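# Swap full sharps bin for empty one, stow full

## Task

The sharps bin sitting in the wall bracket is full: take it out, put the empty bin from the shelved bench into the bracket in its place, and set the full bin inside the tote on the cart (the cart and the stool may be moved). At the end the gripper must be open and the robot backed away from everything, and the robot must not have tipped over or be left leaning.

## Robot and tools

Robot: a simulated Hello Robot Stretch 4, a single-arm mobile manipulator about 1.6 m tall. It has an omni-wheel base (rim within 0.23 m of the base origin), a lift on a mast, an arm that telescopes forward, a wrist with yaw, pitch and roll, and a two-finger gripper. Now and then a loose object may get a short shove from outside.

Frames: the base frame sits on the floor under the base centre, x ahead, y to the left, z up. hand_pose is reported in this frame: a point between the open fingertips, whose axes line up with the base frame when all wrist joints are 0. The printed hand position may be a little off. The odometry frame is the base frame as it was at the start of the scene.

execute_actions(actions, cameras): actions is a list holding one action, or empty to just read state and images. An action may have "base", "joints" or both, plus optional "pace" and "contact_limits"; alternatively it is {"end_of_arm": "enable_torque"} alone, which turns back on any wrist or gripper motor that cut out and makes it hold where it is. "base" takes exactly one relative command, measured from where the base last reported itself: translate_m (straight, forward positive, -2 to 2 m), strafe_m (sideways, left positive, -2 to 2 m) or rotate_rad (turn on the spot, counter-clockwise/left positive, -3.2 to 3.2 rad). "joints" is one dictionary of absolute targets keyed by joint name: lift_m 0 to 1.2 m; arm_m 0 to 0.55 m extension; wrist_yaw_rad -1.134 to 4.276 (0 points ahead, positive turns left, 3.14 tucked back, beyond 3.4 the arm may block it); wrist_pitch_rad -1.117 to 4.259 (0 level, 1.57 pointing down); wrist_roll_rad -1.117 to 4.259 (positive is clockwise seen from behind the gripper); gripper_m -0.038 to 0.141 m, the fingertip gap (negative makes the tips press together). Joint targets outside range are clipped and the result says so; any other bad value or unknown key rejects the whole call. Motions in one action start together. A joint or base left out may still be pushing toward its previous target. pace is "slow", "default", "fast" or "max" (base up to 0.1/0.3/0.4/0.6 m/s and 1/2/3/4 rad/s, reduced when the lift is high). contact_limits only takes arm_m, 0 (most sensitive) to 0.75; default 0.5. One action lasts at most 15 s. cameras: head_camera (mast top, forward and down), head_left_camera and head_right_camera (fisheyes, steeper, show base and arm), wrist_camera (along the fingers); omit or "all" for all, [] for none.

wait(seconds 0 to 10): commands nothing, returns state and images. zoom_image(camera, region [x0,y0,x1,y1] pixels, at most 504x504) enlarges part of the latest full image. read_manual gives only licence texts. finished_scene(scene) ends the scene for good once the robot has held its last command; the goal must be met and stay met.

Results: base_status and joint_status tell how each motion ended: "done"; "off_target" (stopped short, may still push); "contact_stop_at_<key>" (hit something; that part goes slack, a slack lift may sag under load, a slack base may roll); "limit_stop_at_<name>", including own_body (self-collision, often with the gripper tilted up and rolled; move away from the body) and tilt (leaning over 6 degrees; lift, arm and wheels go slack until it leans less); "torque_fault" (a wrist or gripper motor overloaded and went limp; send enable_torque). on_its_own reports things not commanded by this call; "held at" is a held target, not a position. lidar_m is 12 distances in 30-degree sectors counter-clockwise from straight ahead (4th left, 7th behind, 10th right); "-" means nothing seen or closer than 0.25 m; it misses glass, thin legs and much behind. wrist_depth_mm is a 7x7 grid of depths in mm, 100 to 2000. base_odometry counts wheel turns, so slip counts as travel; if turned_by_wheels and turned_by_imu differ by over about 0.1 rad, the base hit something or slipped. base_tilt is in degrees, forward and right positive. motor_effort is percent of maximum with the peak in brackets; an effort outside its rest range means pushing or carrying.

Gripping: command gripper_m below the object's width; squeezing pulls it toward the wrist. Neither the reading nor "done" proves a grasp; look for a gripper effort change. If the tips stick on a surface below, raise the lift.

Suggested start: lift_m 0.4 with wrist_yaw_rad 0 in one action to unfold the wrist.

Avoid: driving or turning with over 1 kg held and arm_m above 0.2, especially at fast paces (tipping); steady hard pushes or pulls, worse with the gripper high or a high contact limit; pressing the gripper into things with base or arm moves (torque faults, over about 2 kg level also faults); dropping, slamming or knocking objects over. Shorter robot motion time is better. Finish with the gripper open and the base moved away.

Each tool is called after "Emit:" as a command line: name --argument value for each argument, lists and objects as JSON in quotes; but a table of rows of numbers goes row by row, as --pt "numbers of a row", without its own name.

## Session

Emit:
execute_actions --actions '[]'

Scene clock: 0.00 s.
base_odometry: x=+0.000 y=+0.000 heading=+0.000 (m, m, rad; odometry frame)
turned_by_wheels: +0.000 (rad since the last result)
turned_by_imu: +0.000 (rad since the last result)
base_tilt: forward=-0.1 right=-0.7 (deg)
lidar_m: 2.35 2.34 2.44 1.21 1.15 1.20 1.62 1.55 1.63 2.03 1.95 1.66
base_status: not commanded
joint_positions: lift_m=+0.194 arm_m=+0.001 wrist_yaw_rad=+3.193 wrist_pitch_rad=+0.015 wrist_roll_rad=+0.017 gripper_m=+0.057
joint_status: not commanded
motor_effort: lift_m=+20 arm_m=+0 wrist_yaw_rad=+1 wrist_pitch_rad=-7 wrist_roll_rad=+2 gripper_m=-3 wheel_0=-1 wheel_1=+0 wheel_2=+0 (%)
hand_pose: x=-0.1211 y=+0.0725 z=+0.3677 quat_wxyz=(-0.026, -0.008, +0.008, +1.000) (m; base frame)
wrist_depth_mm: - - 140 - - 1921 1708 / - - 138 - - 1366 1098 / - 109 138 - 1756 1308 1098 / 142 139 153 - 1756 1308 1078 / 215 - - - 1661 1281 1078 / 220 1464 196 1576 206 1366 1098 / 220 917 991 145 976 1060 1060
pictures: head_camera, head_left_camera, head_right_camera, wrist_camera
Images, in order (width x height): head_camera 420x560, head_left_camera 420x672, head_right_camera 420x672, wrist_camera 616x392.

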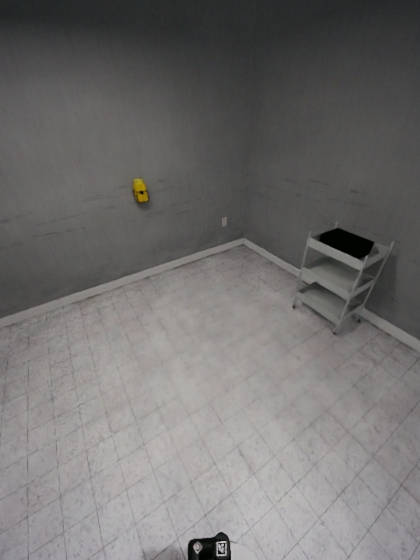

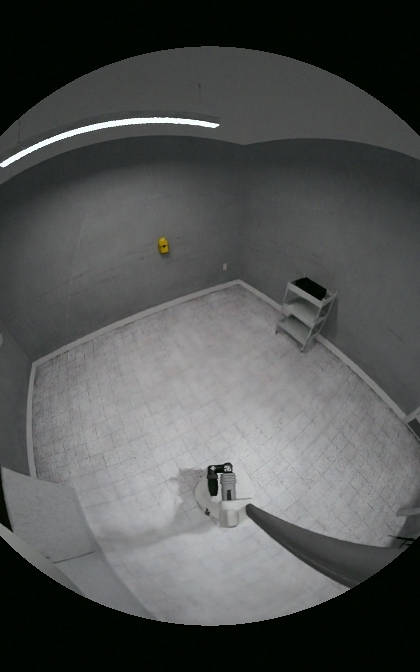

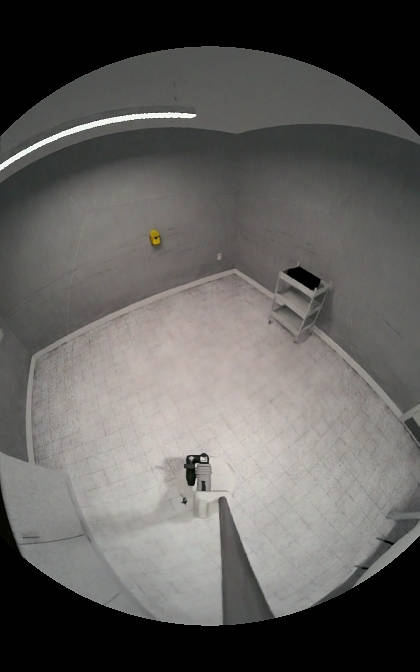

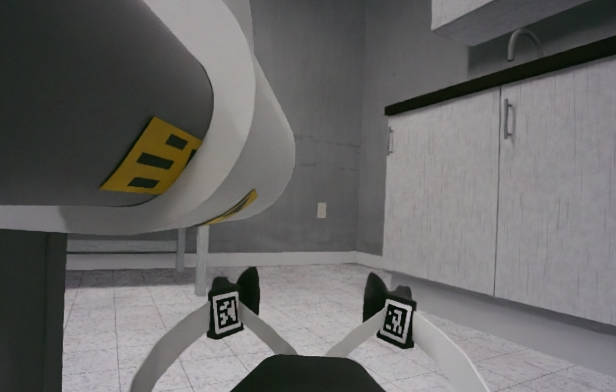

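Emit:
zoom_image --camera "head_camera" --region '[0, 160, 280, 340]'

Emit:
zoom_image --camera "head_camera" --region '[280, 210, 420, 350]'

Emit:
zoom_image --camera "head_camera" --region '[115, 165, 165, 215]'

Region (0, 160, 280, 340) of head_camera's 420x560 image, scaled by 1.800, with more detail than that image has; it fills the top 324 rows of this view, and the rest is white.

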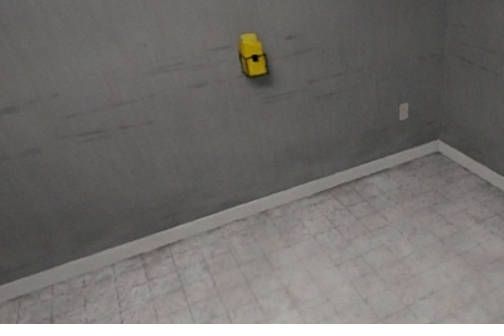

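Region (280, 210, 420, 350) of head_camera's 420x560 image, scaled by 3.600, with more detail than that image has.

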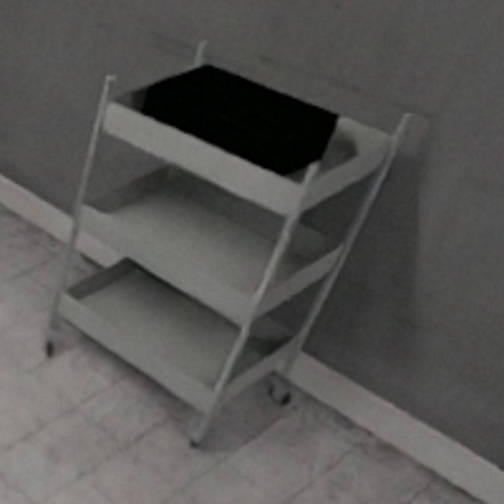

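Region (115, 165, 165, 215) of head_camera's 420x560 image, scaled by 10.080, with more detail than that image has.

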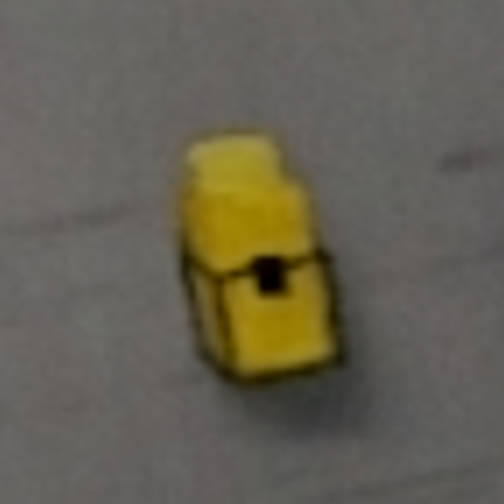

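Emit:
execute_actions --actions '[{"base": {"rotate_rad": 0.226}, "pace": "max"}]' --cameras '[]'

Emit:
execute_actions --actions '[{"base": {"translate_m": 1.62}, "joints": {"lift_m": 0.8, "wrist_yaw_rad": 0, "gripper_m": 0.14}, "pace": "max"}]' --cameras '["head_camera"]'

Emit:
execute_actions --actions '[{"base": {"rotate_rad": 0.28}, "pace": "max"}]' --cameras '["head_camera", "head_right_camera", "wrist_camera"]'

Scene clock: 29.07 s.
base_odometry: x=+0.000 y=+0.000 heading=+0.226 (m, m, rad; odometry frame)
turned_by_wheels: +0.226 (rad since the last result)
turned_by_imu: +0.230 (rad since the last result)
base_tilt: forward=-0.2 right=-0.7 (deg)
lidar_m: 2.33 2.35 2.12 1.15 1.14 1.30 1.56 1.55 1.79 1.95 1.65 1.73
base_status: done
joint_positions: lift_m=+0.194 arm_m=+0.001 wrist_yaw_rad=+3.193 wrist_pitch_rad=+0.015 wrist_roll_rad=+0.017 gripper_m=+0.057
joint_status: not commanded
motor_effort: lift_m=+20(21) arm_m=+0(0) wrist_yaw_rad=+2(1) wrist_pitch_rad=-7(8) wrist_roll_rad=+2(3) gripper_m=-3(3) wheel_0=+0(6) wheel_1=+1(7) wheel_2=+2(12) (%)
hand_pose: x=-0.1211 y=+0.0725 z=+0.3677 quat_wxyz=(-0.026, -0.008, +0.008, +1.000) (m; base frame)
wrist_depth_mm: - - 140 - - - 1863 / - - 138 - - - 1281 / - 109 138 - - 1618 1255 / 142 138 153 - - 1576 1229 / 215 - - - - 1576 1229 / 220 1464 196 1618 206 1537 1255 / 220 904 976 145 976 1060 1118
pictures: none
No camera images: the call's "cameras" was empty. Leave "cameras" out to get every camera's image.

Scene clock: 33.33 s.
base_odometry: x=+1.579 y=+0.363 heading=+0.226 (m, m, rad; odometry frame)
turned_by_wheels: +0.000 (rad since the last result)
turned_by_imu: +0.003 (rad since the last result)
base_tilt: forward=-0.2 right=-0.7 (deg)
lidar_m: 0.71 0.81 0.91 1.54 2.23 1.96 3.13 3.17 1.25 1.13 1.45 0.98
base_status: done
joint_positions: lift_m=+0.800 arm_m=+0.001 wrist_yaw_rad=+0.000 wrist_pitch_rad=+0.015 wrist_roll_rad=+0.017 gripper_m=+0.140
joint_status: all done
motor_effort: lift_m=+21(27) arm_m=+0(0) wrist_yaw_rad=-1(6) wrist_pitch_rad=-8(8) wrist_roll_rad=+2(2) gripper_m=+0(3) wheel_0=-1(8) wheel_1=+0(6) wheel_2=+0(16) (%)
hand_pose: x=+0.4599 y=-0.0874 z=+0.9737 quat_wxyz=(+1.000, +0.008, +0.008, +0.000) (m; base frame)
wrist_depth_mm: 554 591 627 676 732 798 866 / 559 591 634 676 732 798 854 / 559 597 634 676 732 788 854 / 559 585 627 676 732 788 866 / 554 574 535 676 723 798 854 / 554 574 525 676 715 213 842 / 554 585 627 145 723 768 866
pictures: head_camera
Images, in order (width x height): head_camera 420x560.

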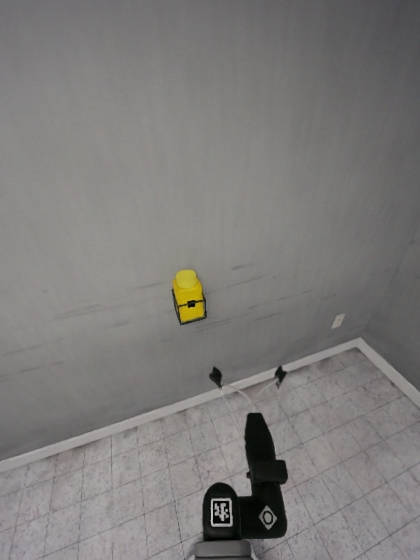

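Scene clock: 34.33 s.
base_odometry: x=+1.579 y=+0.363 heading=+0.506 (m, m, rad; odometry frame)
turned_by_wheels: +0.280 (rad since the last result)
turned_by_imu: +0.284 (rad since the last result)
base_tilt: forward=-0.1 right=-0.8 (deg)
lidar_m: 0.70 0.84 1.12 2.25 1.96 2.30 3.99 2.14 1.11 1.45 1.19 0.85
base_status: done
joint_positions: lift_m=+0.800 arm_m=+0.001 wrist_yaw_rad=+0.000 wrist_pitch_rad=+0.015 wrist_roll_rad=+0.017 gripper_m=+0.140
joint_status: not commanded
motor_effort: lift_m=+21(21) arm_m=+0(0) wrist_yaw_rad=+2(0) wrist_pitch_rad=-6(7) wrist_roll_rad=+2(2) gripper_m=+0(2) wheel_0=-1(5) wheel_1=+0(8) wheel_2=-1(10) (%)
hand_pose: x=+0.4599 y=-0.0874 z=+0.9737 quat_wxyz=(+1.000, +0.008, +0.008, +0.000) (m; base frame)
wrist_depth_mm: 603 615 615 621 621 627 627 / 603 609 609 615 627 621 621 / 603 609 609 615 621 621 621 / 603 603 609 609 621 621 621 / 597 603 603 517 615 621 621 / 597 603 603 517 609 213 621 / 603 597 603 145 609 615 627
pictures: head_camera, head_right_camera, wrist_camera
Images, in order (width x height): head_camera 420x560, head_right_camera 420x672, wrist_camera 616x392.

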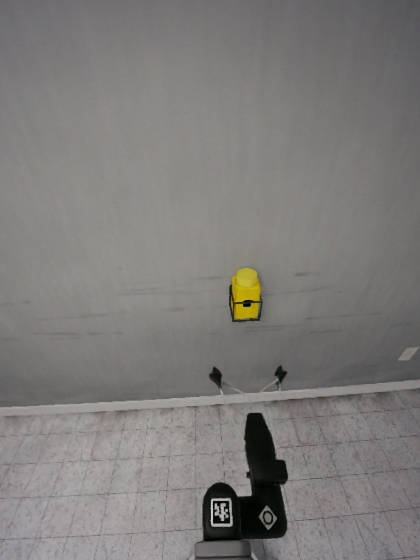

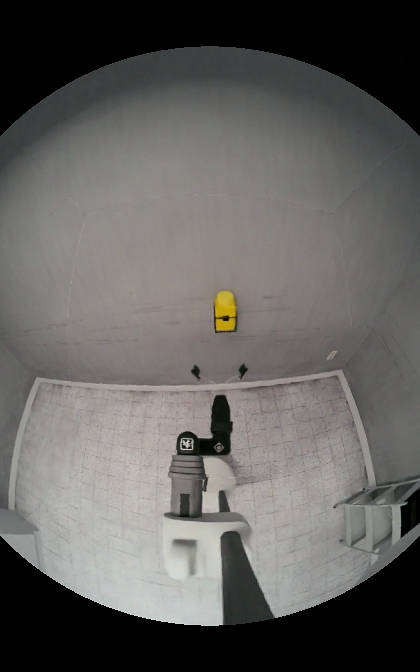

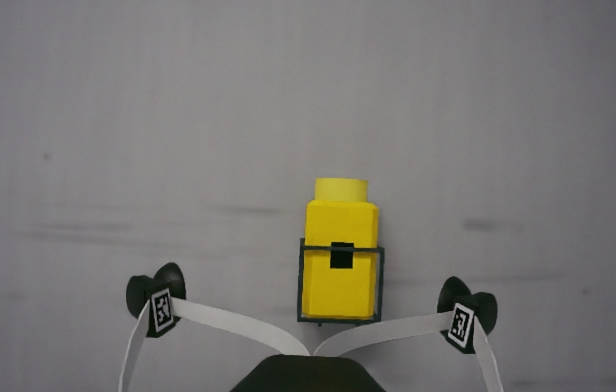

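Emit:
zoom_image --camera "wrist_camera" --region '[280, 165, 410, 335]'

Region (280, 165, 410, 335) of wrist_camera's 616x392 image, scaled by 2.965; it fills the left 385 columns of this view, and the rest is white.

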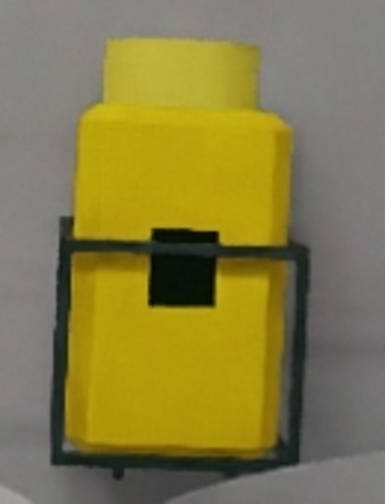

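Emit:
execute_actions --actions '[{"base": {"rotate_rad": 0.024}, "joints": {"lift_m": 0.828}, "pace": "max"}]' --cameras '[]'

Emit:
execute_actions --actions '[{"base": {"strafe_m": -0.061}, "joints": {"arm_m": 0.21}, "pace": "fast"}]' --cameras '["wrist_camera"]'

Emit:
zoom_image --camera "wrist_camera" --region '[210, 170, 410, 392]'

Scene clock: 47.50 s.
base_odometry: x=+1.579 y=+0.363 heading=+0.530 (m, m, rad; odometry frame)
turned_by_wheels: +0.024 (rad since the last result)
turned_by_imu: +0.025 (rad since the last result)
base_tilt: forward=-0.2 right=-0.7 (deg)
lidar_m: 0.72 0.85 1.17 2.25 1.97 2.34 4.01 2.11 1.13 1.45 1.20 0.76
base_status: done
joint_positions: lift_m=+0.828 arm_m=+0.001 wrist_yaw_rad=+0.000 wrist_pitch_rad=+0.015 wrist_roll_rad=+0.017 gripper_m=+0.140
joint_status: all done
motor_effort: lift_m=+22(24) arm_m=+0(0) wrist_yaw_rad=+0(1) wrist_pitch_rad=-6(6) wrist_roll_rad=+3(2) gripper_m=+0(1) wheel_0=+0(3) wheel_1=+0(3) wheel_2=+0(4) (%)
hand_pose: x=+0.4599 y=-0.0874 z=+1.0016 quat_wxyz=(+1.000, +0.008, +0.008, +0.000) (m; base frame)
wrist_depth_mm: 609 621 615 615 615 609 621 / 615 609 615 615 615 615 615 / 615 609 609 609 615 609 615 / 609 609 609 609 603 609 609 / 609 609 609 603 603 603 609 / 603 603 603 609 504 213 603 / 603 603 603 145 603 609 603
pictures: none
No camera images: the call's "cameras" was empty. Leave "cameras" out to get every camera's image.

Scene clock: 48.97 s.
base_odometry: x=+1.610 y=+0.311 heading=+0.530 (m, m, rad; odometry frame)
turned_by_wheels: +0.000 (rad since the last result)
turned_by_imu: +0.000 (rad since the last result)
base_tilt: forward=-0.2 right=-0.8 (deg)
lidar_m: 0.72 0.85 1.18 2.31 2.02 2.42 3.89 2.01 1.05 1.39 1.19 0.85
base_status: done
joint_positions: lift_m=+0.828 arm_m=+0.208 wrist_yaw_rad=+0.000 wrist_pitch_rad=+0.015 wrist_roll_rad=+0.017 gripper_m=+0.140
joint_status: all done
motor_effort: lift_m=+22(22) arm_m=+9(9) wrist_yaw_rad=+0(3) wrist_pitch_rad=-7(7) wrist_roll_rad=+2(2) gripper_m=-1(0) wheel_0=+0(8) wheel_1=+0(8) wheel_2=+0(0) (%)
hand_pose: x=+0.6678 y=-0.0874 z=+1.0016 quat_wxyz=(+1.000, +0.008, +0.008, +0.000) (m; base frame)
wrist_depth_mm: 404 410 407 407 407 407 407 / 404 407 407 404 407 407 407 / 404 407 404 404 404 407 407 / 404 404 404 325 402 404 402 / 402 404 404 301 404 404 404 / 402 402 301 301 404 213 404 / 402 399 399 146 402 402 402
pictures: wrist_camera
Images, in order (width x height): wrist_camera 616x392.

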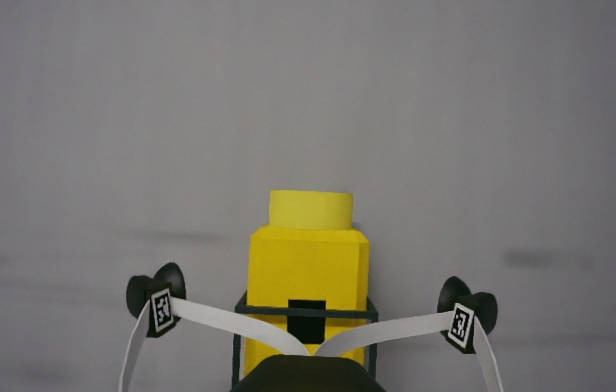

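Region (210, 170, 410, 392) of wrist_camera's 616x392 image, scaled by 2.270; it fills the left 454 columns of this view, and the rest is white.

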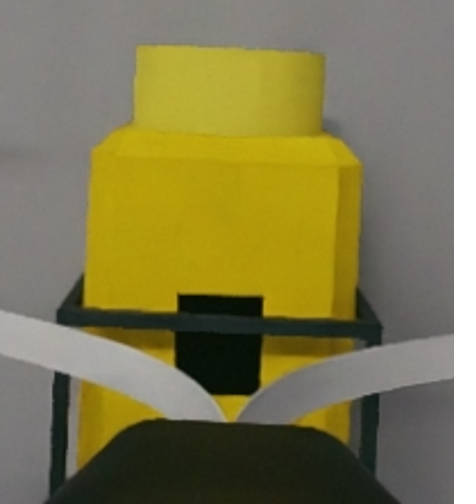

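Emit:
execute_actions --actions '[]'

Scene clock: 67.67 s.
base_odometry: x=+1.610 y=+0.311 heading=+0.530 (m, m, rad; odometry frame)
turned_by_wheels: +0.000 (rad since the last result)
turned_by_imu: +0.001 (rad since the last result)
base_tilt: forward=-0.2 right=-0.7 (deg)
lidar_m: 0.71 0.85 1.16 2.30 2.02 2.41 3.91 2.00 1.06 1.39 1.20 0.86
base_status: done
joint_positions: lift_m=+0.828 arm_m=+0.208 wrist_yaw_rad=+0.000 wrist_pitch_rad=+0.015 wrist_roll_rad=+0.017 gripper_m=+0.140
joint_status: all done
motor_effort: lift_m=+22(22) arm_m=+9(9) wrist_yaw_rad=+0(3) wrist_pitch_rad=-6(7) wrist_roll_rad=+2(2) gripper_m=-1(0) wheel_0=-1(8) wheel_1=+1(8) wheel_2=+0(0) (%)
hand_pose: x=+0.6678 y=-0.0874 z=+1.0016 quat_wxyz=(+1.000, +0.008, +0.008, +0.000) (m; base frame)
wrist_depth_mm: 407 407 407 407 410 407 407 / 407 407 407 407 407 407 407 / 404 407 404 407 407 407 404 / 404 404 402 325 404 404 404 / 404 404 404 301 402 407 407 / 402 402 303 300 402 213 402 / 402 402 402 146 399 404 402
pictures: head_camera, head_left_camera, head_right_camera, wrist_camera
Images, in order (width x height): head_camera 420x560, head_left_camera 420x672, head_right_camera 420x672, wrist_camera 616x392.

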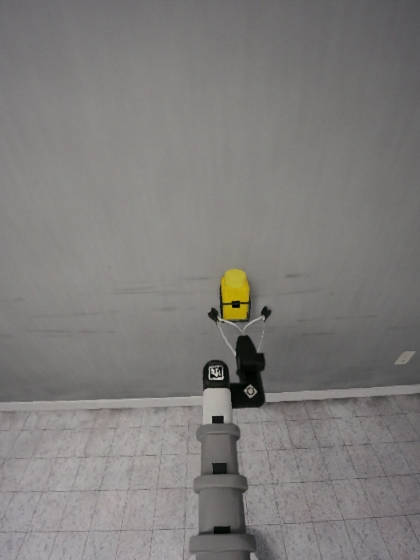

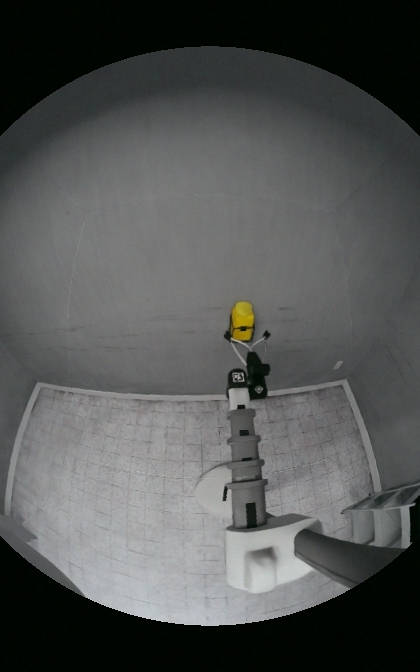

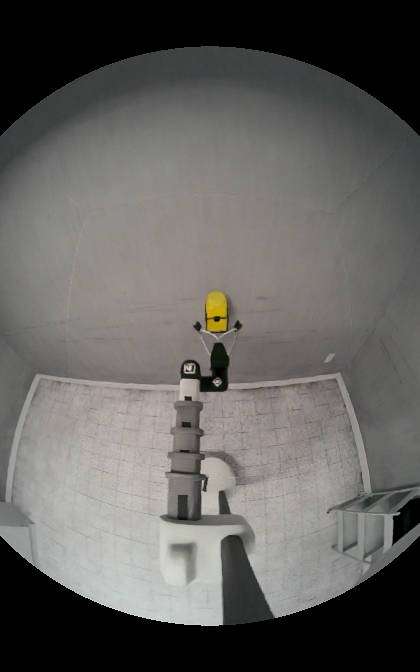

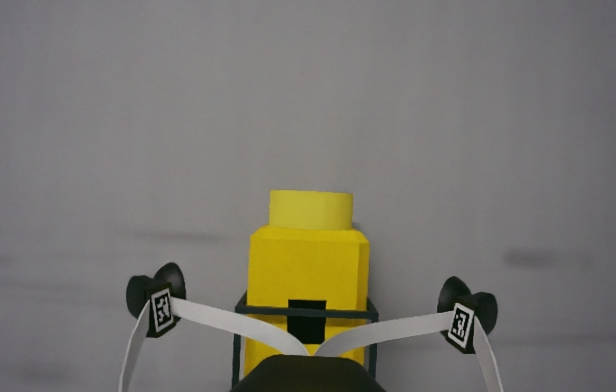

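Emit:
execute_actions --actions '[{"base": {"strafe_m": -0.002}, "joints": {"lift_m": 0.831, "arm_m": 0.318, "gripper_m": 0.125}}]' --cameras '["wrist_camera", "head_camera"]'

Scene clock: 73.60 s.
base_odometry: x=+1.611 y=+0.309 heading=+0.530 (m, m, rad; odometry frame)
turned_by_wheels: +0.000 (rad since the last result)
turned_by_imu: +0.001 (rad since the last result)
base_tilt: forward=-0.1 right=-0.7 (deg)
lidar_m: 0.72 0.85 1.17 2.30 2.01 2.41 3.90 2.00 1.07 1.39 1.19 0.86
base_status: done
joint_positions: lift_m=+0.831 arm_m=+0.316 wrist_yaw_rad=+0.000 wrist_pitch_rad=+0.015 wrist_roll_rad=+0.017 gripper_m=+0.125
joint_status: all done
motor_effort: lift_m=+23(25) arm_m=+9(9) wrist_yaw_rad=+0(1) wrist_pitch_rad=-7(5) wrist_roll_rad=+2(3) gripper_m=-2(2) wheel_0=+1(4) wheel_1=-1(3) wheel_2=+0(3) (%)
hand_pose: x=+0.7758 y=-0.0874 z=+1.0045 quat_wxyz=(+1.000, +0.008, +0.008, +0.000) (m; base frame)
wrist_depth_mm: 300 300 298 300 300 301 300 / 298 298 298 298 300 300 300 / 297 297 298 298 298 300 300 / 297 298 297 209 298 297 297 / 297 297 296 200 297 297 296 / 294 296 195 194 196 297 297 / 294 294 194 145 201 296 297
pictures: head_camera, wrist_camera
Images, in order (width x height): head_camera 420x560, wrist_camera 616x392.

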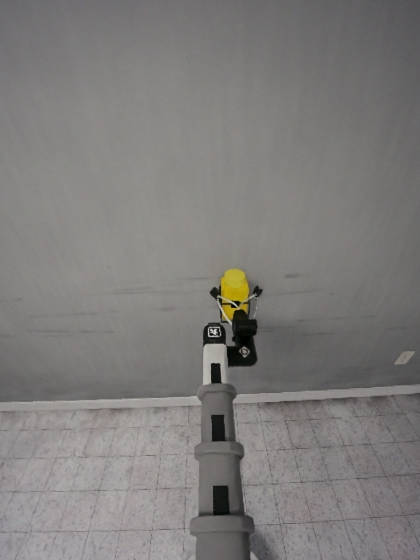

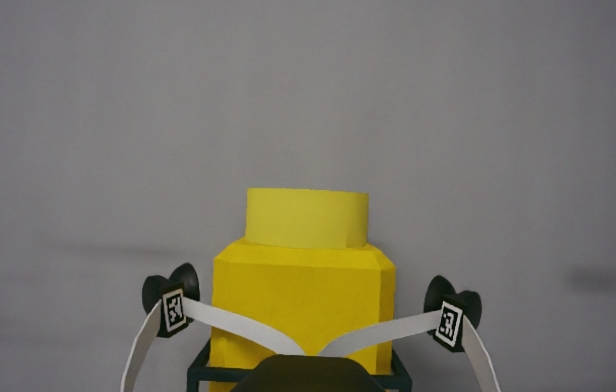

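Emit:
execute_actions --actions '[{"base": {"strafe_m": 0.005}, "joints": {"arm_m": 0.323, "gripper_m": 0.1}}]' --cameras '["wrist_camera"]'

Scene clock: 86.57 s.
base_odometry: x=+1.608 y=+0.313 heading=+0.530 (m, m, rad; odometry frame)
turned_by_wheels: +0.000 (rad since the last result)
turned_by_imu: +0.001 (rad since the last result)
base_tilt: forward=-0.2 right=-0.8 (deg)
lidar_m: 0.74 0.84 1.17 2.30 2.02 2.42 3.90 2.03 1.06 1.39 1.18 0.85
base_status: done
joint_positions: lift_m=+0.831 arm_m=+0.321 wrist_yaw_rad=+0.000 wrist_pitch_rad=+0.015 wrist_roll_rad=+0.017 gripper_m=+0.100
joint_status: all done
motor_effort: lift_m=+24(24) arm_m=+9(8) wrist_yaw_rad=+1(1) wrist_pitch_rad=-6(5) wrist_roll_rad=+2(2) gripper_m=-1(3) wheel_0=-1(6) wheel_1=-1(5) wheel_2=+0(2) (%)
hand_pose: x=+0.7808 y=-0.0874 z=+1.0045 quat_wxyz=(+1.000, +0.008, +0.008, +0.000) (m; base frame)
wrist_depth_mm: 294 294 296 296 296 294 296 / 293 293 293 293 294 294 294 / 291 293 293 293 293 293 294 / 293 291 291 203 293 293 293 / 290 291 290 196 291 293 293 / 290 291 189 189 190 291 290 / 290 289 189 146 190 290 290
pictures: wrist_camera
Images, in order (width x height): wrist_camera 616x392.

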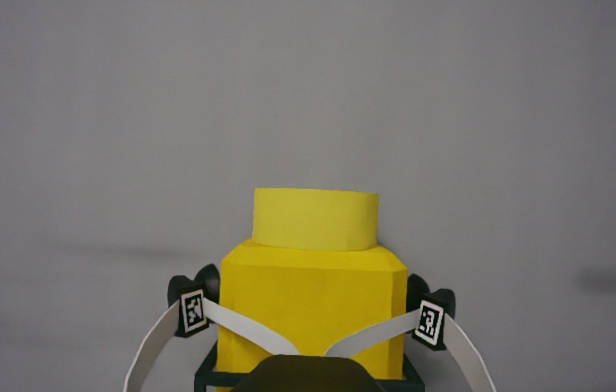

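Centred now. Closing the grip while extending the arm to offset the pull-in.

Emit:
execute_actions --actions '[{"joints": {"arm_m": 0.341, "gripper_m": 0.03}, "pace": "default"}]' --cameras '["wrist_camera"]'

Scene clock: 91.33 s.
base_odometry: x=+1.608 y=+0.313 heading=+0.530 (m, m, rad; odometry frame)
turned_by_wheels: +0.000 (rad since the last result)
turned_by_imu: +0.001 (rad since the last result)
base_tilt: forward=-0.1 right=-0.7 (deg)
lidar_m: 0.73 0.85 1.15 2.30 2.01 2.41 3.91 2.02 1.07 1.38 1.19 0.85
base_status: not commanded
joint_positions: lift_m=+0.831 arm_m=+0.341 wrist_yaw_rad=+0.006 wrist_pitch_rad=+0.010 wrist_roll_rad=+0.017 gripper_m=+0.031
joint_status: all done
on_its_own: wrist_yaw_rad is at rest, and its effort (-17) is outside its rest range (-13 to +13)
motor_effort: lift_m=+23(23) arm_m=+1(13) wrist_yaw_rad=-17(16) wrist_pitch_rad=+8(9) wrist_roll_rad=+3(3) gripper_m=-31(29) wheel_0=-4(4) wheel_1=-1(1) wheel_2=+4(4) (%)
hand_pose: x=+0.8006 y=-0.0856 z=+1.0061 quat_wxyz=(+1.000, +0.008, +0.005, +0.003) (m; base frame)
wrist_depth_mm: 276 276 276 276 276 274 276 / 276 273 273 274 273 273 273 / 274 273 273 272 272 272 272 / 272 272 272 167 272 272 272 / 271 271 271 165 183 270 271 / 271 270 160 159 159 271 268 / 270 270 162 160 160 176 267
pictures: wrist_camera
Images, in order (width x height): wrist_camera 616x392.

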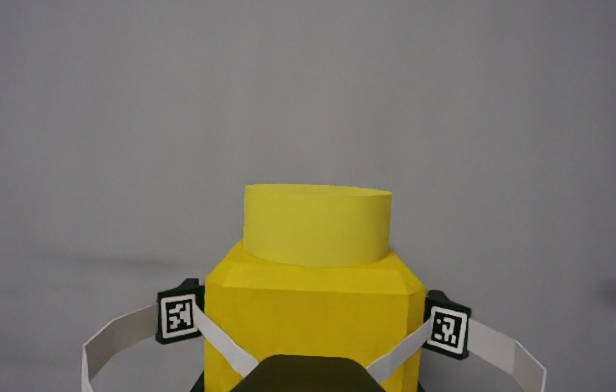

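Emit:
execute_actions --actions '[{"joints": {"arm_m": 0.351}, "pace": "default"}]' --cameras '["wrist_camera"]'

Scene clock: 97.53 s.
base_odometry: x=+1.608 y=+0.313 heading=+0.530 (m, m, rad; odometry frame)
turned_by_wheels: +0.000 (rad since the last result)
turned_by_imu: +0.001 (rad since the last result)
base_tilt: forward=-0.2 right=-0.6 (deg)
lidar_m: 0.71 0.84 1.18 2.30 2.01 2.40 3.88 2.02 1.07 1.38 1.18 0.86
base_status: not commanded
joint_positions: lift_m=+0.831 arm_m=+0.349 wrist_yaw_rad=+0.000 wrist_pitch_rad=+0.016 wrist_roll_rad=+0.017 gripper_m=+0.031
joint_status: all done
motor_effort: lift_m=+23(23) arm_m=+9(10) wrist_yaw_rad=+0(17) wrist_pitch_rad=-8(10) wrist_roll_rad=+3(3) gripper_m=-23(30) wheel_0=-2(4) wheel_1=-1(1) wheel_2=+1(4) (%)
hand_pose: x=+0.8087 y=-0.0873 z=+1.0043 quat_wxyz=(+1.000, +0.008, +0.008, +0.000) (m; base frame)
wrist_depth_mm: 265 265 266 267 267 266 266 / 265 266 265 265 266 266 267 / 264 265 265 265 265 265 265 / 264 264 264 172 264 265 265 / 263 264 264 168 189 264 264 / 263 262 160 160 160 264 264 / 263 262 160 159 160 176 262
pictures: wrist_camera
Images, in order (width x height): wrist_camera 616x392.

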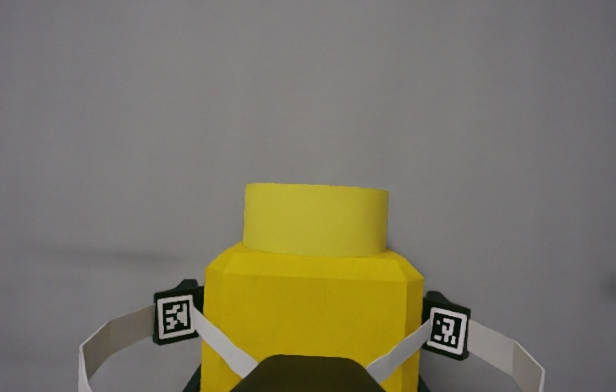

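Emit:
execute_actions --actions '[{"joints": {"lift_m": 0.963}, "pace": "default"}]' --cameras '["wrist_camera", "head_camera"]'

Scene clock: 103.93 s.
base_odometry: x=+1.608 y=+0.313 heading=+0.530 (m, m, rad; odometry frame)
turned_by_wheels: +0.000 (rad since the last result)
turned_by_imu: +0.001 (rad since the last result)
base_tilt: forward=-0.2 right=-0.7 (deg)
lidar_m: 0.72 0.85 1.16 2.30 2.01 2.43 3.91 2.02 1.07 1.39 1.18 0.85
base_status: not commanded
joint_positions: lift_m=+0.963 arm_m=+0.349 wrist_yaw_rad=+0.000 wrist_pitch_rad=+0.022 wrist_roll_rad=+0.017 gripper_m=+0.031
joint_status: all done
on_its_own: wrist_pitch_rad is at rest, and its effort (-25) is outside its rest range (-23 to +23)
motor_effort: lift_m=+26(27) arm_m=+9(9) wrist_yaw_rad=+1(1) wrist_pitch_rad=-25(27) wrist_roll_rad=+3(2) gripper_m=-23(25) wheel_0=-2(2) wheel_1=-1(1) wheel_2=+0(1) (%)
hand_pose: x=+0.8088 y=-0.0873 z=+1.1344 quat_wxyz=(+1.000, +0.008, +0.011, +0.000) (m; base frame)
wrist_depth_mm: 265 264 264 265 265 266 265 / 264 264 264 264 265 265 265 / 264 263 265 264 264 265 264 / 263 264 264 172 264 264 264 / 263 263 263 168 187 264 264 / 263 263 160 160 160 264 263 / 263 263 159 159 159 176 264
pictures: head_camera, wrist_camera
Images, in order (width x height): head_camera 420x560, wrist_camera 616x392.

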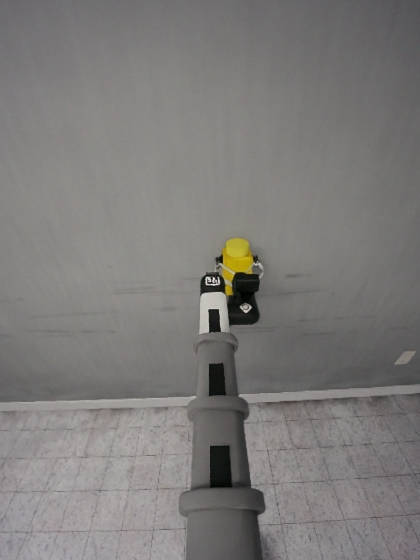

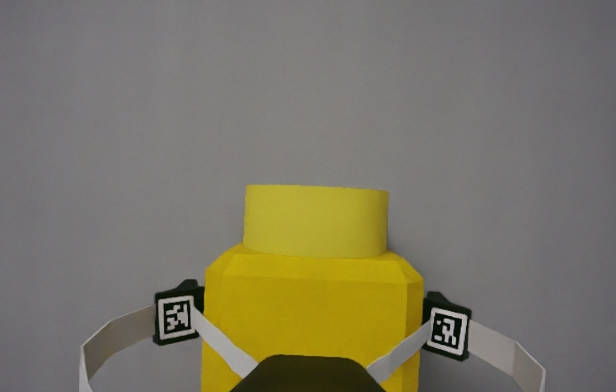

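Emit:
execute_actions --actions '[{"base": {"translate_m": -0.62}, "joints": {"arm_m": 0.02}, "pace": "fast"}]' --cameras '["head_right_camera"]'

Emit:
execute_actions --actions '[{"base": {"rotate_rad": -1.571}, "joints": {"lift_m": 0.85}, "pace": "default"}]' --cameras '["head_camera", "wrist_camera", "head_right_camera"]'

Scene clock: 122.20 s.
base_odometry: x=+1.073 y=+0.000 heading=+0.530 (m, m, rad; odometry frame)
turned_by_wheels: +0.000 (rad since the last result)
turned_by_imu: +0.001 (rad since the last result)
base_tilt: forward=-0.2 right=-0.7 (deg)
lidar_m: 0.42 1.48 2.04 1.77 1.77 2.39 3.23 2.03 1.47 0.96 1.45 1.50
base_status: done
joint_positions: lift_m=+0.963 arm_m=+0.022 wrist_yaw_rad=+0.000 wrist_pitch_rad=+0.022 wrist_roll_rad=+0.017 gripper_m=+0.031
joint_status: all done
on_its_own: wrist_pitch_rad is at rest, and its effort (-26) is outside its rest range (-23 to +23)
motor_effort: lift_m=+26(26) arm_m=-9(10) wrist_yaw_rad=+1(2) wrist_pitch_rad=-26(28) wrist_roll_rad=+3(3) gripper_m=-26(22) wheel_0=+0(5) wheel_1=+0(5) wheel_2=-1(11) (%)
hand_pose: x=+0.4809 y=-0.0874 z=+1.1344 quat_wxyz=(+1.000, +0.008, +0.011, +0.000) (m; base frame)
wrist_depth_mm: 1205 1205 1205 1205 1205 1205 1205 / 1205 1205 1182 1205 1205 1205 1229 / 1205 1205 1205 1182 1205 1182 1205 / 1182 1182 1205 172 1182 1205 1205 / 1205 1205 1182 168 187 1205 1205 / 1182 1182 160 159 160 1205 1205 / 1182 1182 159 159 159 176 1205
pictures: head_right_camera
Images, in order (width x height): head_right_camera 420x672.

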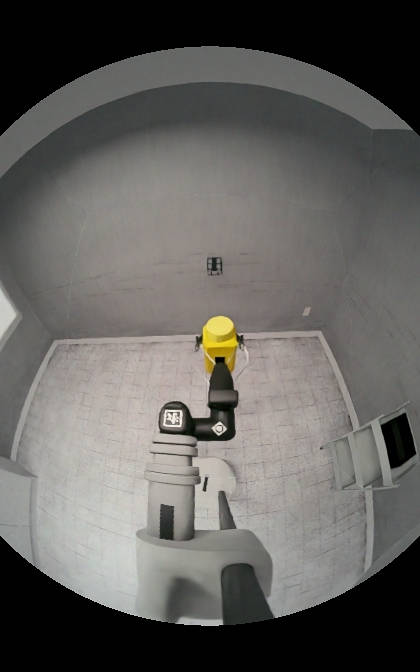

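Scene clock: 124.40 s.
base_odometry: x=+1.073 y=+0.000 heading=-1.041 (m, m, rad; odometry frame)
turned_by_wheels: -1.571 (rad since the last result)
turned_by_imu: -1.590 (rad since the last result)
base_tilt: forward=-0.1 right=-0.8 (deg)
lidar_m: 0.41 1.46 1.50 1.35 1.50 2.06 1.75 1.75 2.41 2.48 2.01 0.40
base_status: done
joint_positions: lift_m=+0.850 arm_m=+0.022 wrist_yaw_rad=+0.000 wrist_pitch_rad=+0.022 wrist_roll_rad=+0.017 gripper_m=+0.031
joint_status: all done
on_its_own: wrist_pitch_rad is at rest, and its effort (-27) is outside its rest range (-23 to +23)
motor_effort: lift_m=+18(25) arm_m=-8(8) wrist_yaw_rad=+1(3) wrist_pitch_rad=-27(27) wrist_roll_rad=+3(2) gripper_m=-25(26) wheel_0=+2(6) wheel_1=+2(4) wheel_2=+1(9) (%)
hand_pose: x=+0.4809 y=-0.0875 z=+1.0219 quat_wxyz=(+1.000, +0.008, +0.011, +0.000) (m; base frame)
wrist_depth_mm: 1160 1182 1182 1182 1182 1160 1160 / 1205 1182 1160 1160 1182 1160 1160 / 1182 1160 1160 1160 1182 1160 1160 / 1182 1182 1182 172 1160 1160 1160 / 1160 1182 1160 168 189 1160 1160 / 1160 1160 160 160 160 1160 1160 / 1182 1160 159 160 160 176 1160
pictures: head_camera, head_right_camera, wrist_camera
Images, in order (width x height): head_camera 420x560, head_right_camera 420x672, wrist_camera 616x392.

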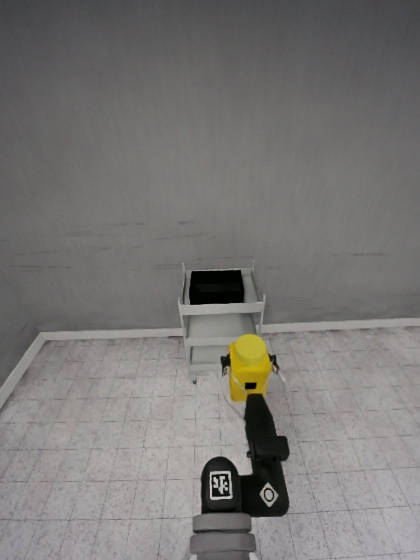

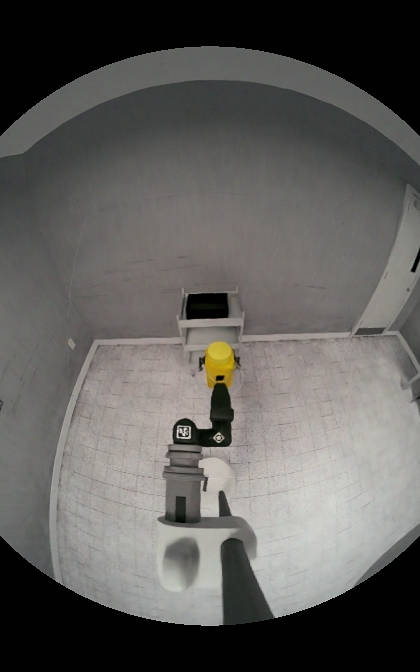

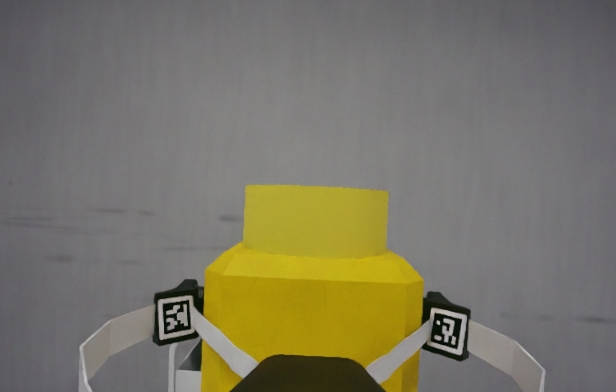

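Emit:
zoom_image --camera "head_camera" --region '[160, 240, 300, 400]'

Region (160, 240, 300, 400) of head_camera's 420x560 image, scaled by 3.150, with more detail than that image has; it fills the left 441 columns of this view, and the rest is white.

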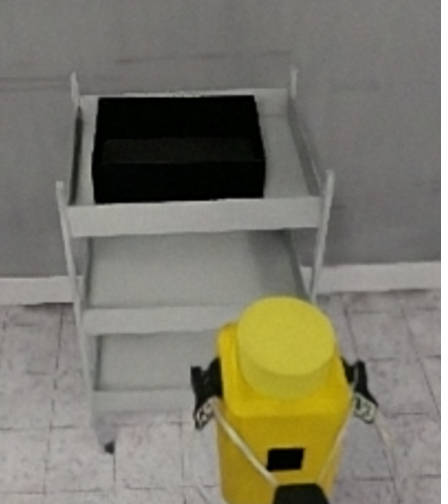

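Emit:
execute_actions --actions '[{"base": {"translate_m": 0.4}, "joints": {"lift_m": 0.565}, "pace": "fast"}]' --cameras '["head_camera", "wrist_camera"]'

Scene clock: 169.37 s.
base_odometry: x=+1.275 y=-0.345 heading=-1.041 (m, m, rad; odometry frame)
turned_by_wheels: +0.000 (rad since the last result)
turned_by_imu: +0.001 (rad since the last result)
base_tilt: forward=-0.2 right=-0.7 (deg)
lidar_m: 0.42 0.60 1.43 1.38 1.50 2.07 2.16 2.19 2.59 2.50 1.44 0.61
base_status: done
joint_positions: lift_m=+0.565 arm_m=+0.022 wrist_yaw_rad=+0.000 wrist_pitch_rad=+0.022 wrist_roll_rad=+0.017 gripper_m=+0.031
joint_status: all done
on_its_own: wrist_pitch_rad is at rest, and its effort (-26) is outside its rest range (-23 to +23)
motor_effort: lift_m=+18(18) arm_m=-8(8) wrist_yaw_rad=+1(1) wrist_pitch_rad=-26(28) wrist_roll_rad=+3(3) gripper_m=-25(24) wheel_0=+0(6) wheel_1=-1(6) wheel_2=+2(13) (%)
hand_pose: x=+0.4808 y=-0.0874 z=+0.7369 quat_wxyz=(+1.000, +0.008, +0.011, +0.000) (m; base frame)
wrist_depth_mm: 778 768 778 778 778 768 778 / 788 778 778 778 778 778 778 / 788 778 768 778 778 768 778 / 788 778 768 172 778 768 768 / 353 418 349 168 187 768 768 / 349 349 161 160 160 351 768 / 768 768 160 160 159 176 768
pictures: head_camera, wrist_camera
Images, in order (width x height): head_camera 420x560, wrist_camera 616x392.

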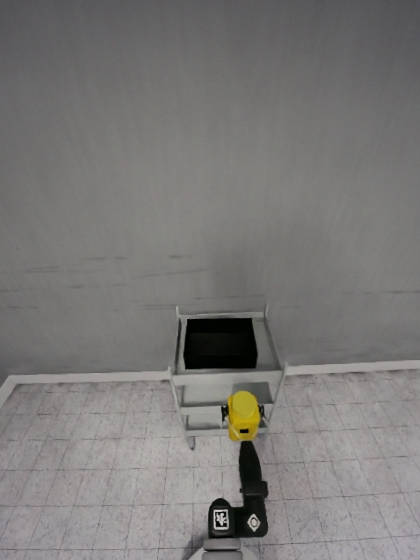

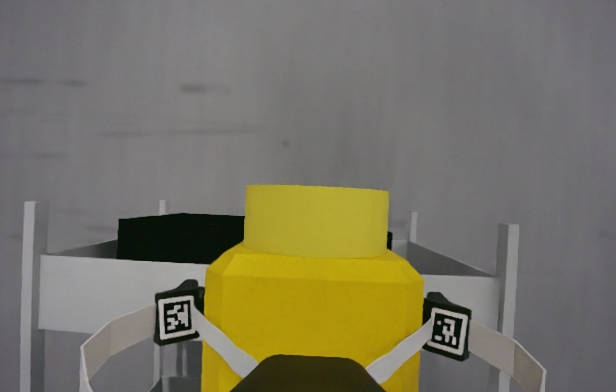

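Emit:
zoom_image --camera "wrist_camera" --region '[20, 180, 520, 340]'

Emit:
zoom_image --camera "head_camera" --region '[160, 295, 300, 455]'

Region (20, 180, 520, 340) of wrist_camera's 616x392 image, scaled by 1.008; it fills the top 161 rows of this view, and the rest is white.

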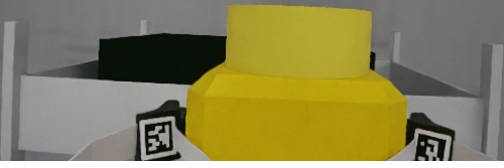

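Region (160, 295, 300, 455) of head_camera's 420x560 image, scaled by 3.150, with more detail than that image has; it fills the left 441 columns of this view, and the rest is white.

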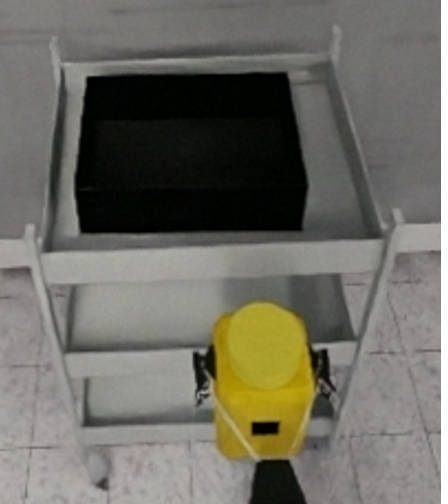

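Emit:
execute_actions --actions '[{"base": {"strafe_m": 0.063}, "joints": {"lift_m": 0.742, "arm_m": 0.09}, "pace": "fast"}]' --cameras '[]'

Emit:
execute_actions --actions '[{"joints": {"arm_m": 0.303}, "pace": "default"}]' --cameras '["head_camera", "wrist_camera", "head_left_camera"]'

Scene clock: 194.37 s.
base_odometry: x=+1.330 y=-0.313 heading=-1.041 (m, m, rad; odometry frame)
turned_by_wheels: +0.000 (rad since the last result)
turned_by_imu: +0.001 (rad since the last result)
base_tilt: forward=-0.2 right=-0.8 (deg)
lidar_m: 0.47 1.05 1.44 1.36 1.36 1.96 2.16 2.18 2.66 2.55 1.45 0.61
base_status: done
joint_positions: lift_m=+0.742 arm_m=+0.088 wrist_yaw_rad=+0.000 wrist_pitch_rad=+0.022 wrist_roll_rad=+0.017 gripper_m=+0.031
joint_status: all done
on_its_own: wrist_pitch_rad is at rest, and its effort (-26) is outside its rest range (-23 to +23)
motor_effort: lift_m=+26(26) arm_m=+9(9) wrist_yaw_rad=+0(3) wrist_pitch_rad=-26(29) wrist_roll_rad=+3(2) gripper_m=-25(25) wheel_0=+2(9) wheel_1=-1(11) wheel_2=+1(3) (%)
hand_pose: x=+0.5478 y=-0.0874 z=+0.9135 quat_wxyz=(+1.000, +0.008, +0.011, +0.000) (m; base frame)
wrist_depth_mm: 715 715 715 715 707 707 707 / 715 715 707 707 715 707 699 / 707 707 707 707 707 707 715 / 707 715 707 172 707 699 715 / 707 707 715 168 187 707 699 / 715 715 160 160 160 707 699 / 707 707 160 160 160 176 707
pictures: none
No camera images: the call's "cameras" was empty. Leave "cameras" out to get every camera's image.

Scene clock: 196.10 s.
base_odometry: x=+1.330 y=-0.313 heading=-1.041 (m, m, rad; odometry frame)
turned_by_wheels: +0.000 (rad since the last result)
turned_by_imu: +0.000 (rad since the last result)
base_tilt: forward=-0.2 right=-0.7 (deg)
lidar_m: 0.59 1.05 1.42 1.37 1.34 1.97 2.17 2.17 2.65 2.55 1.46 0.61
base_status: not commanded
joint_positions: lift_m=+0.742 arm_m=+0.301 wrist_yaw_rad=+0.000 wrist_pitch_rad=+0.022 wrist_roll_rad=+0.017 gripper_m=+0.031
joint_status: all done
on_its_own: wrist_pitch_rad is at rest, and its effort (-26) is outside its rest range (-23 to +23)
motor_effort: lift_m=+26(25) arm_m=+9(9) wrist_yaw_rad=+1(1) wrist_pitch_rad=-26(26) wrist_roll_rad=+3(3) gripper_m=-25(25) wheel_0=+2(2) wheel_1=-1(1) wheel_2=+1(1) (%)
hand_pose: x=+0.7608 y=-0.0874 z=+0.9134 quat_wxyz=(+1.000, +0.008, +0.011, +0.000) (m; base frame)
wrist_depth_mm: 500 496 500 496 500 500 496 / 500 500 500 496 500 496 496 / 496 496 500 496 500 496 496 / 500 500 496 172 500 496 492 / 496 500 500 168 188 496 492 / 500 496 160 159 160 496 492 / 496 492 160 160 160 176 492
pictures: head_camera, head_left_camera, wrist_camera
Images, in order (width x height): head_camera 420x560, head_left_camera 420x672, wrist_camera 616x392.

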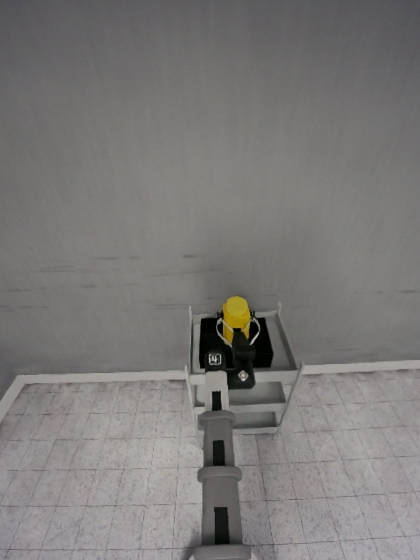

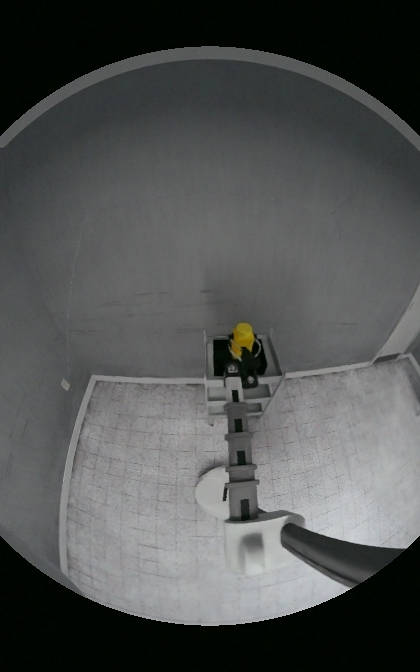

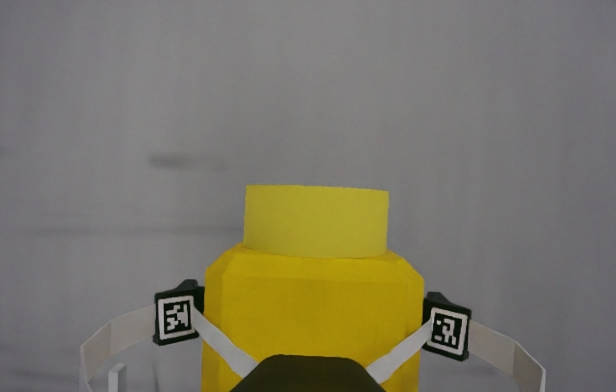

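Emit:
execute_actions --actions '[{"joints": {"lift_m": 0.625}, "pace": "default"}]' --cameras '["head_camera", "wrist_camera"]'

Scene clock: 202.00 s.
base_odometry: x=+1.330 y=-0.313 heading=-1.041 (m, m, rad; odometry frame)
turned_by_wheels: +0.000 (rad since the last result)
turned_by_imu: +0.001 (rad since the last result)
base_tilt: forward=-0.2 right=-0.8 (deg)
lidar_m: 0.58 1.04 1.44 1.37 1.34 1.96 2.16 2.19 2.66 2.54 1.45 0.61
base_status: not commanded
joint_positions: lift_m=+0.625 arm_m=+0.301 wrist_yaw_rad=+0.000 wrist_pitch_rad=+0.022 wrist_roll_rad=+0.017 gripper_m=+0.031
joint_status: all done
on_its_own: wrist_pitch_rad is at rest, and its effort (-27) is outside its rest range (-23 to +23)
motor_effort: lift_m=+18(23) arm_m=+9(9) wrist_yaw_rad=+0(1) wrist_pitch_rad=-27(25) wrist_roll_rad=+2(3) gripper_m=-26(24) wheel_0=+2(2) wheel_1=-1(1) wheel_2=+1(1) (%)
hand_pose: x=+0.7608 y=-0.0874 z=+0.7969 quat_wxyz=(+1.000, +0.008, +0.011, +0.000) (m; base frame)
wrist_depth_mm: 500 496 500 496 496 500 496 / 500 500 496 496 496 496 496 / 496 496 500 496 496 496 496 / 500 496 496 172 500 496 496 / 496 496 496 168 188 496 492 / 496 258 160 159 160 496 496 / 216 290 160 159 160 176 324
pictures: head_camera, wrist_camera
Images, in order (width x height): head_camera 420x560, wrist_camera 616x392.

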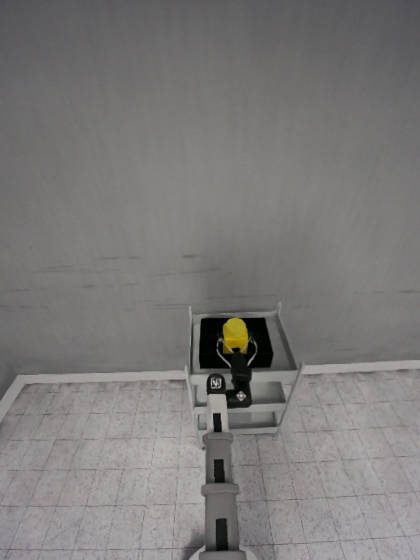

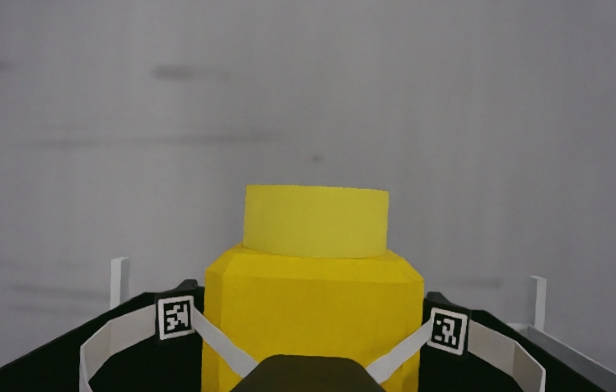

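Emit:
execute_actions --actions '[{"joints": {"lift_m": 0.615}, "pace": "slow"}]' --cameras '["wrist_camera"]'

Scene clock: 205.23 s.
base_odometry: x=+1.330 y=-0.313 heading=-1.041 (m, m, rad; odometry frame)
turned_by_wheels: +0.000 (rad since the last result)
turned_by_imu: +0.001 (rad since the last result)
base_tilt: forward=-0.1 right=-0.7 (deg)
lidar_m: 0.57 1.04 1.43 1.37 1.33 1.97 2.17 2.18 2.64 2.55 1.43 0.61
base_status: not commanded
joint_positions: lift_m=+0.615 arm_m=+0.301 wrist_yaw_rad=+0.000 wrist_pitch_rad=+0.011 wrist_roll_rad=+0.017 gripper_m=+0.031
joint_status: all done
motor_effort: lift_m=+14(21) arm_m=+9(9) wrist_yaw_rad=+1(0) wrist_pitch_rad=+7(25) wrist_roll_rad=+3(2) gripper_m=-24(26) wheel_0=+1(1) wheel_1=-1(1) wheel_2=+1(1) (%)
hand_pose: x=+0.7608 y=-0.0875 z=+0.7906 quat_wxyz=(+1.000, +0.008, +0.005, +0.000) (m; base frame)
wrist_depth_mm: 504 504 504 500 504 504 504 / 504 500 504 504 500 500 500 / 500 496 500 504 500 500 504 / 500 496 500 171 496 496 500 / 500 496 496 169 189 496 496 / 496 255 160 160 160 492 496 / 213 293 159 159 159 176 324
pictures: wrist_camera
Images, in order (width x height): wrist_camera 616x392.

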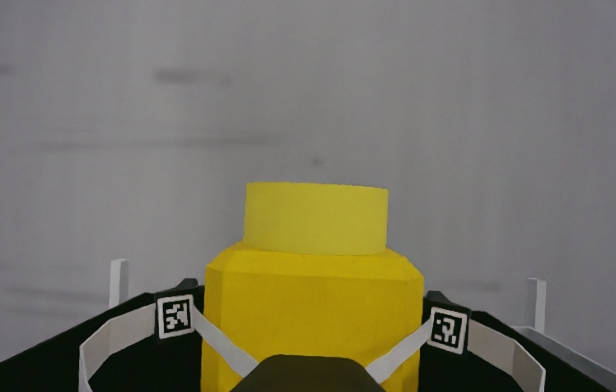

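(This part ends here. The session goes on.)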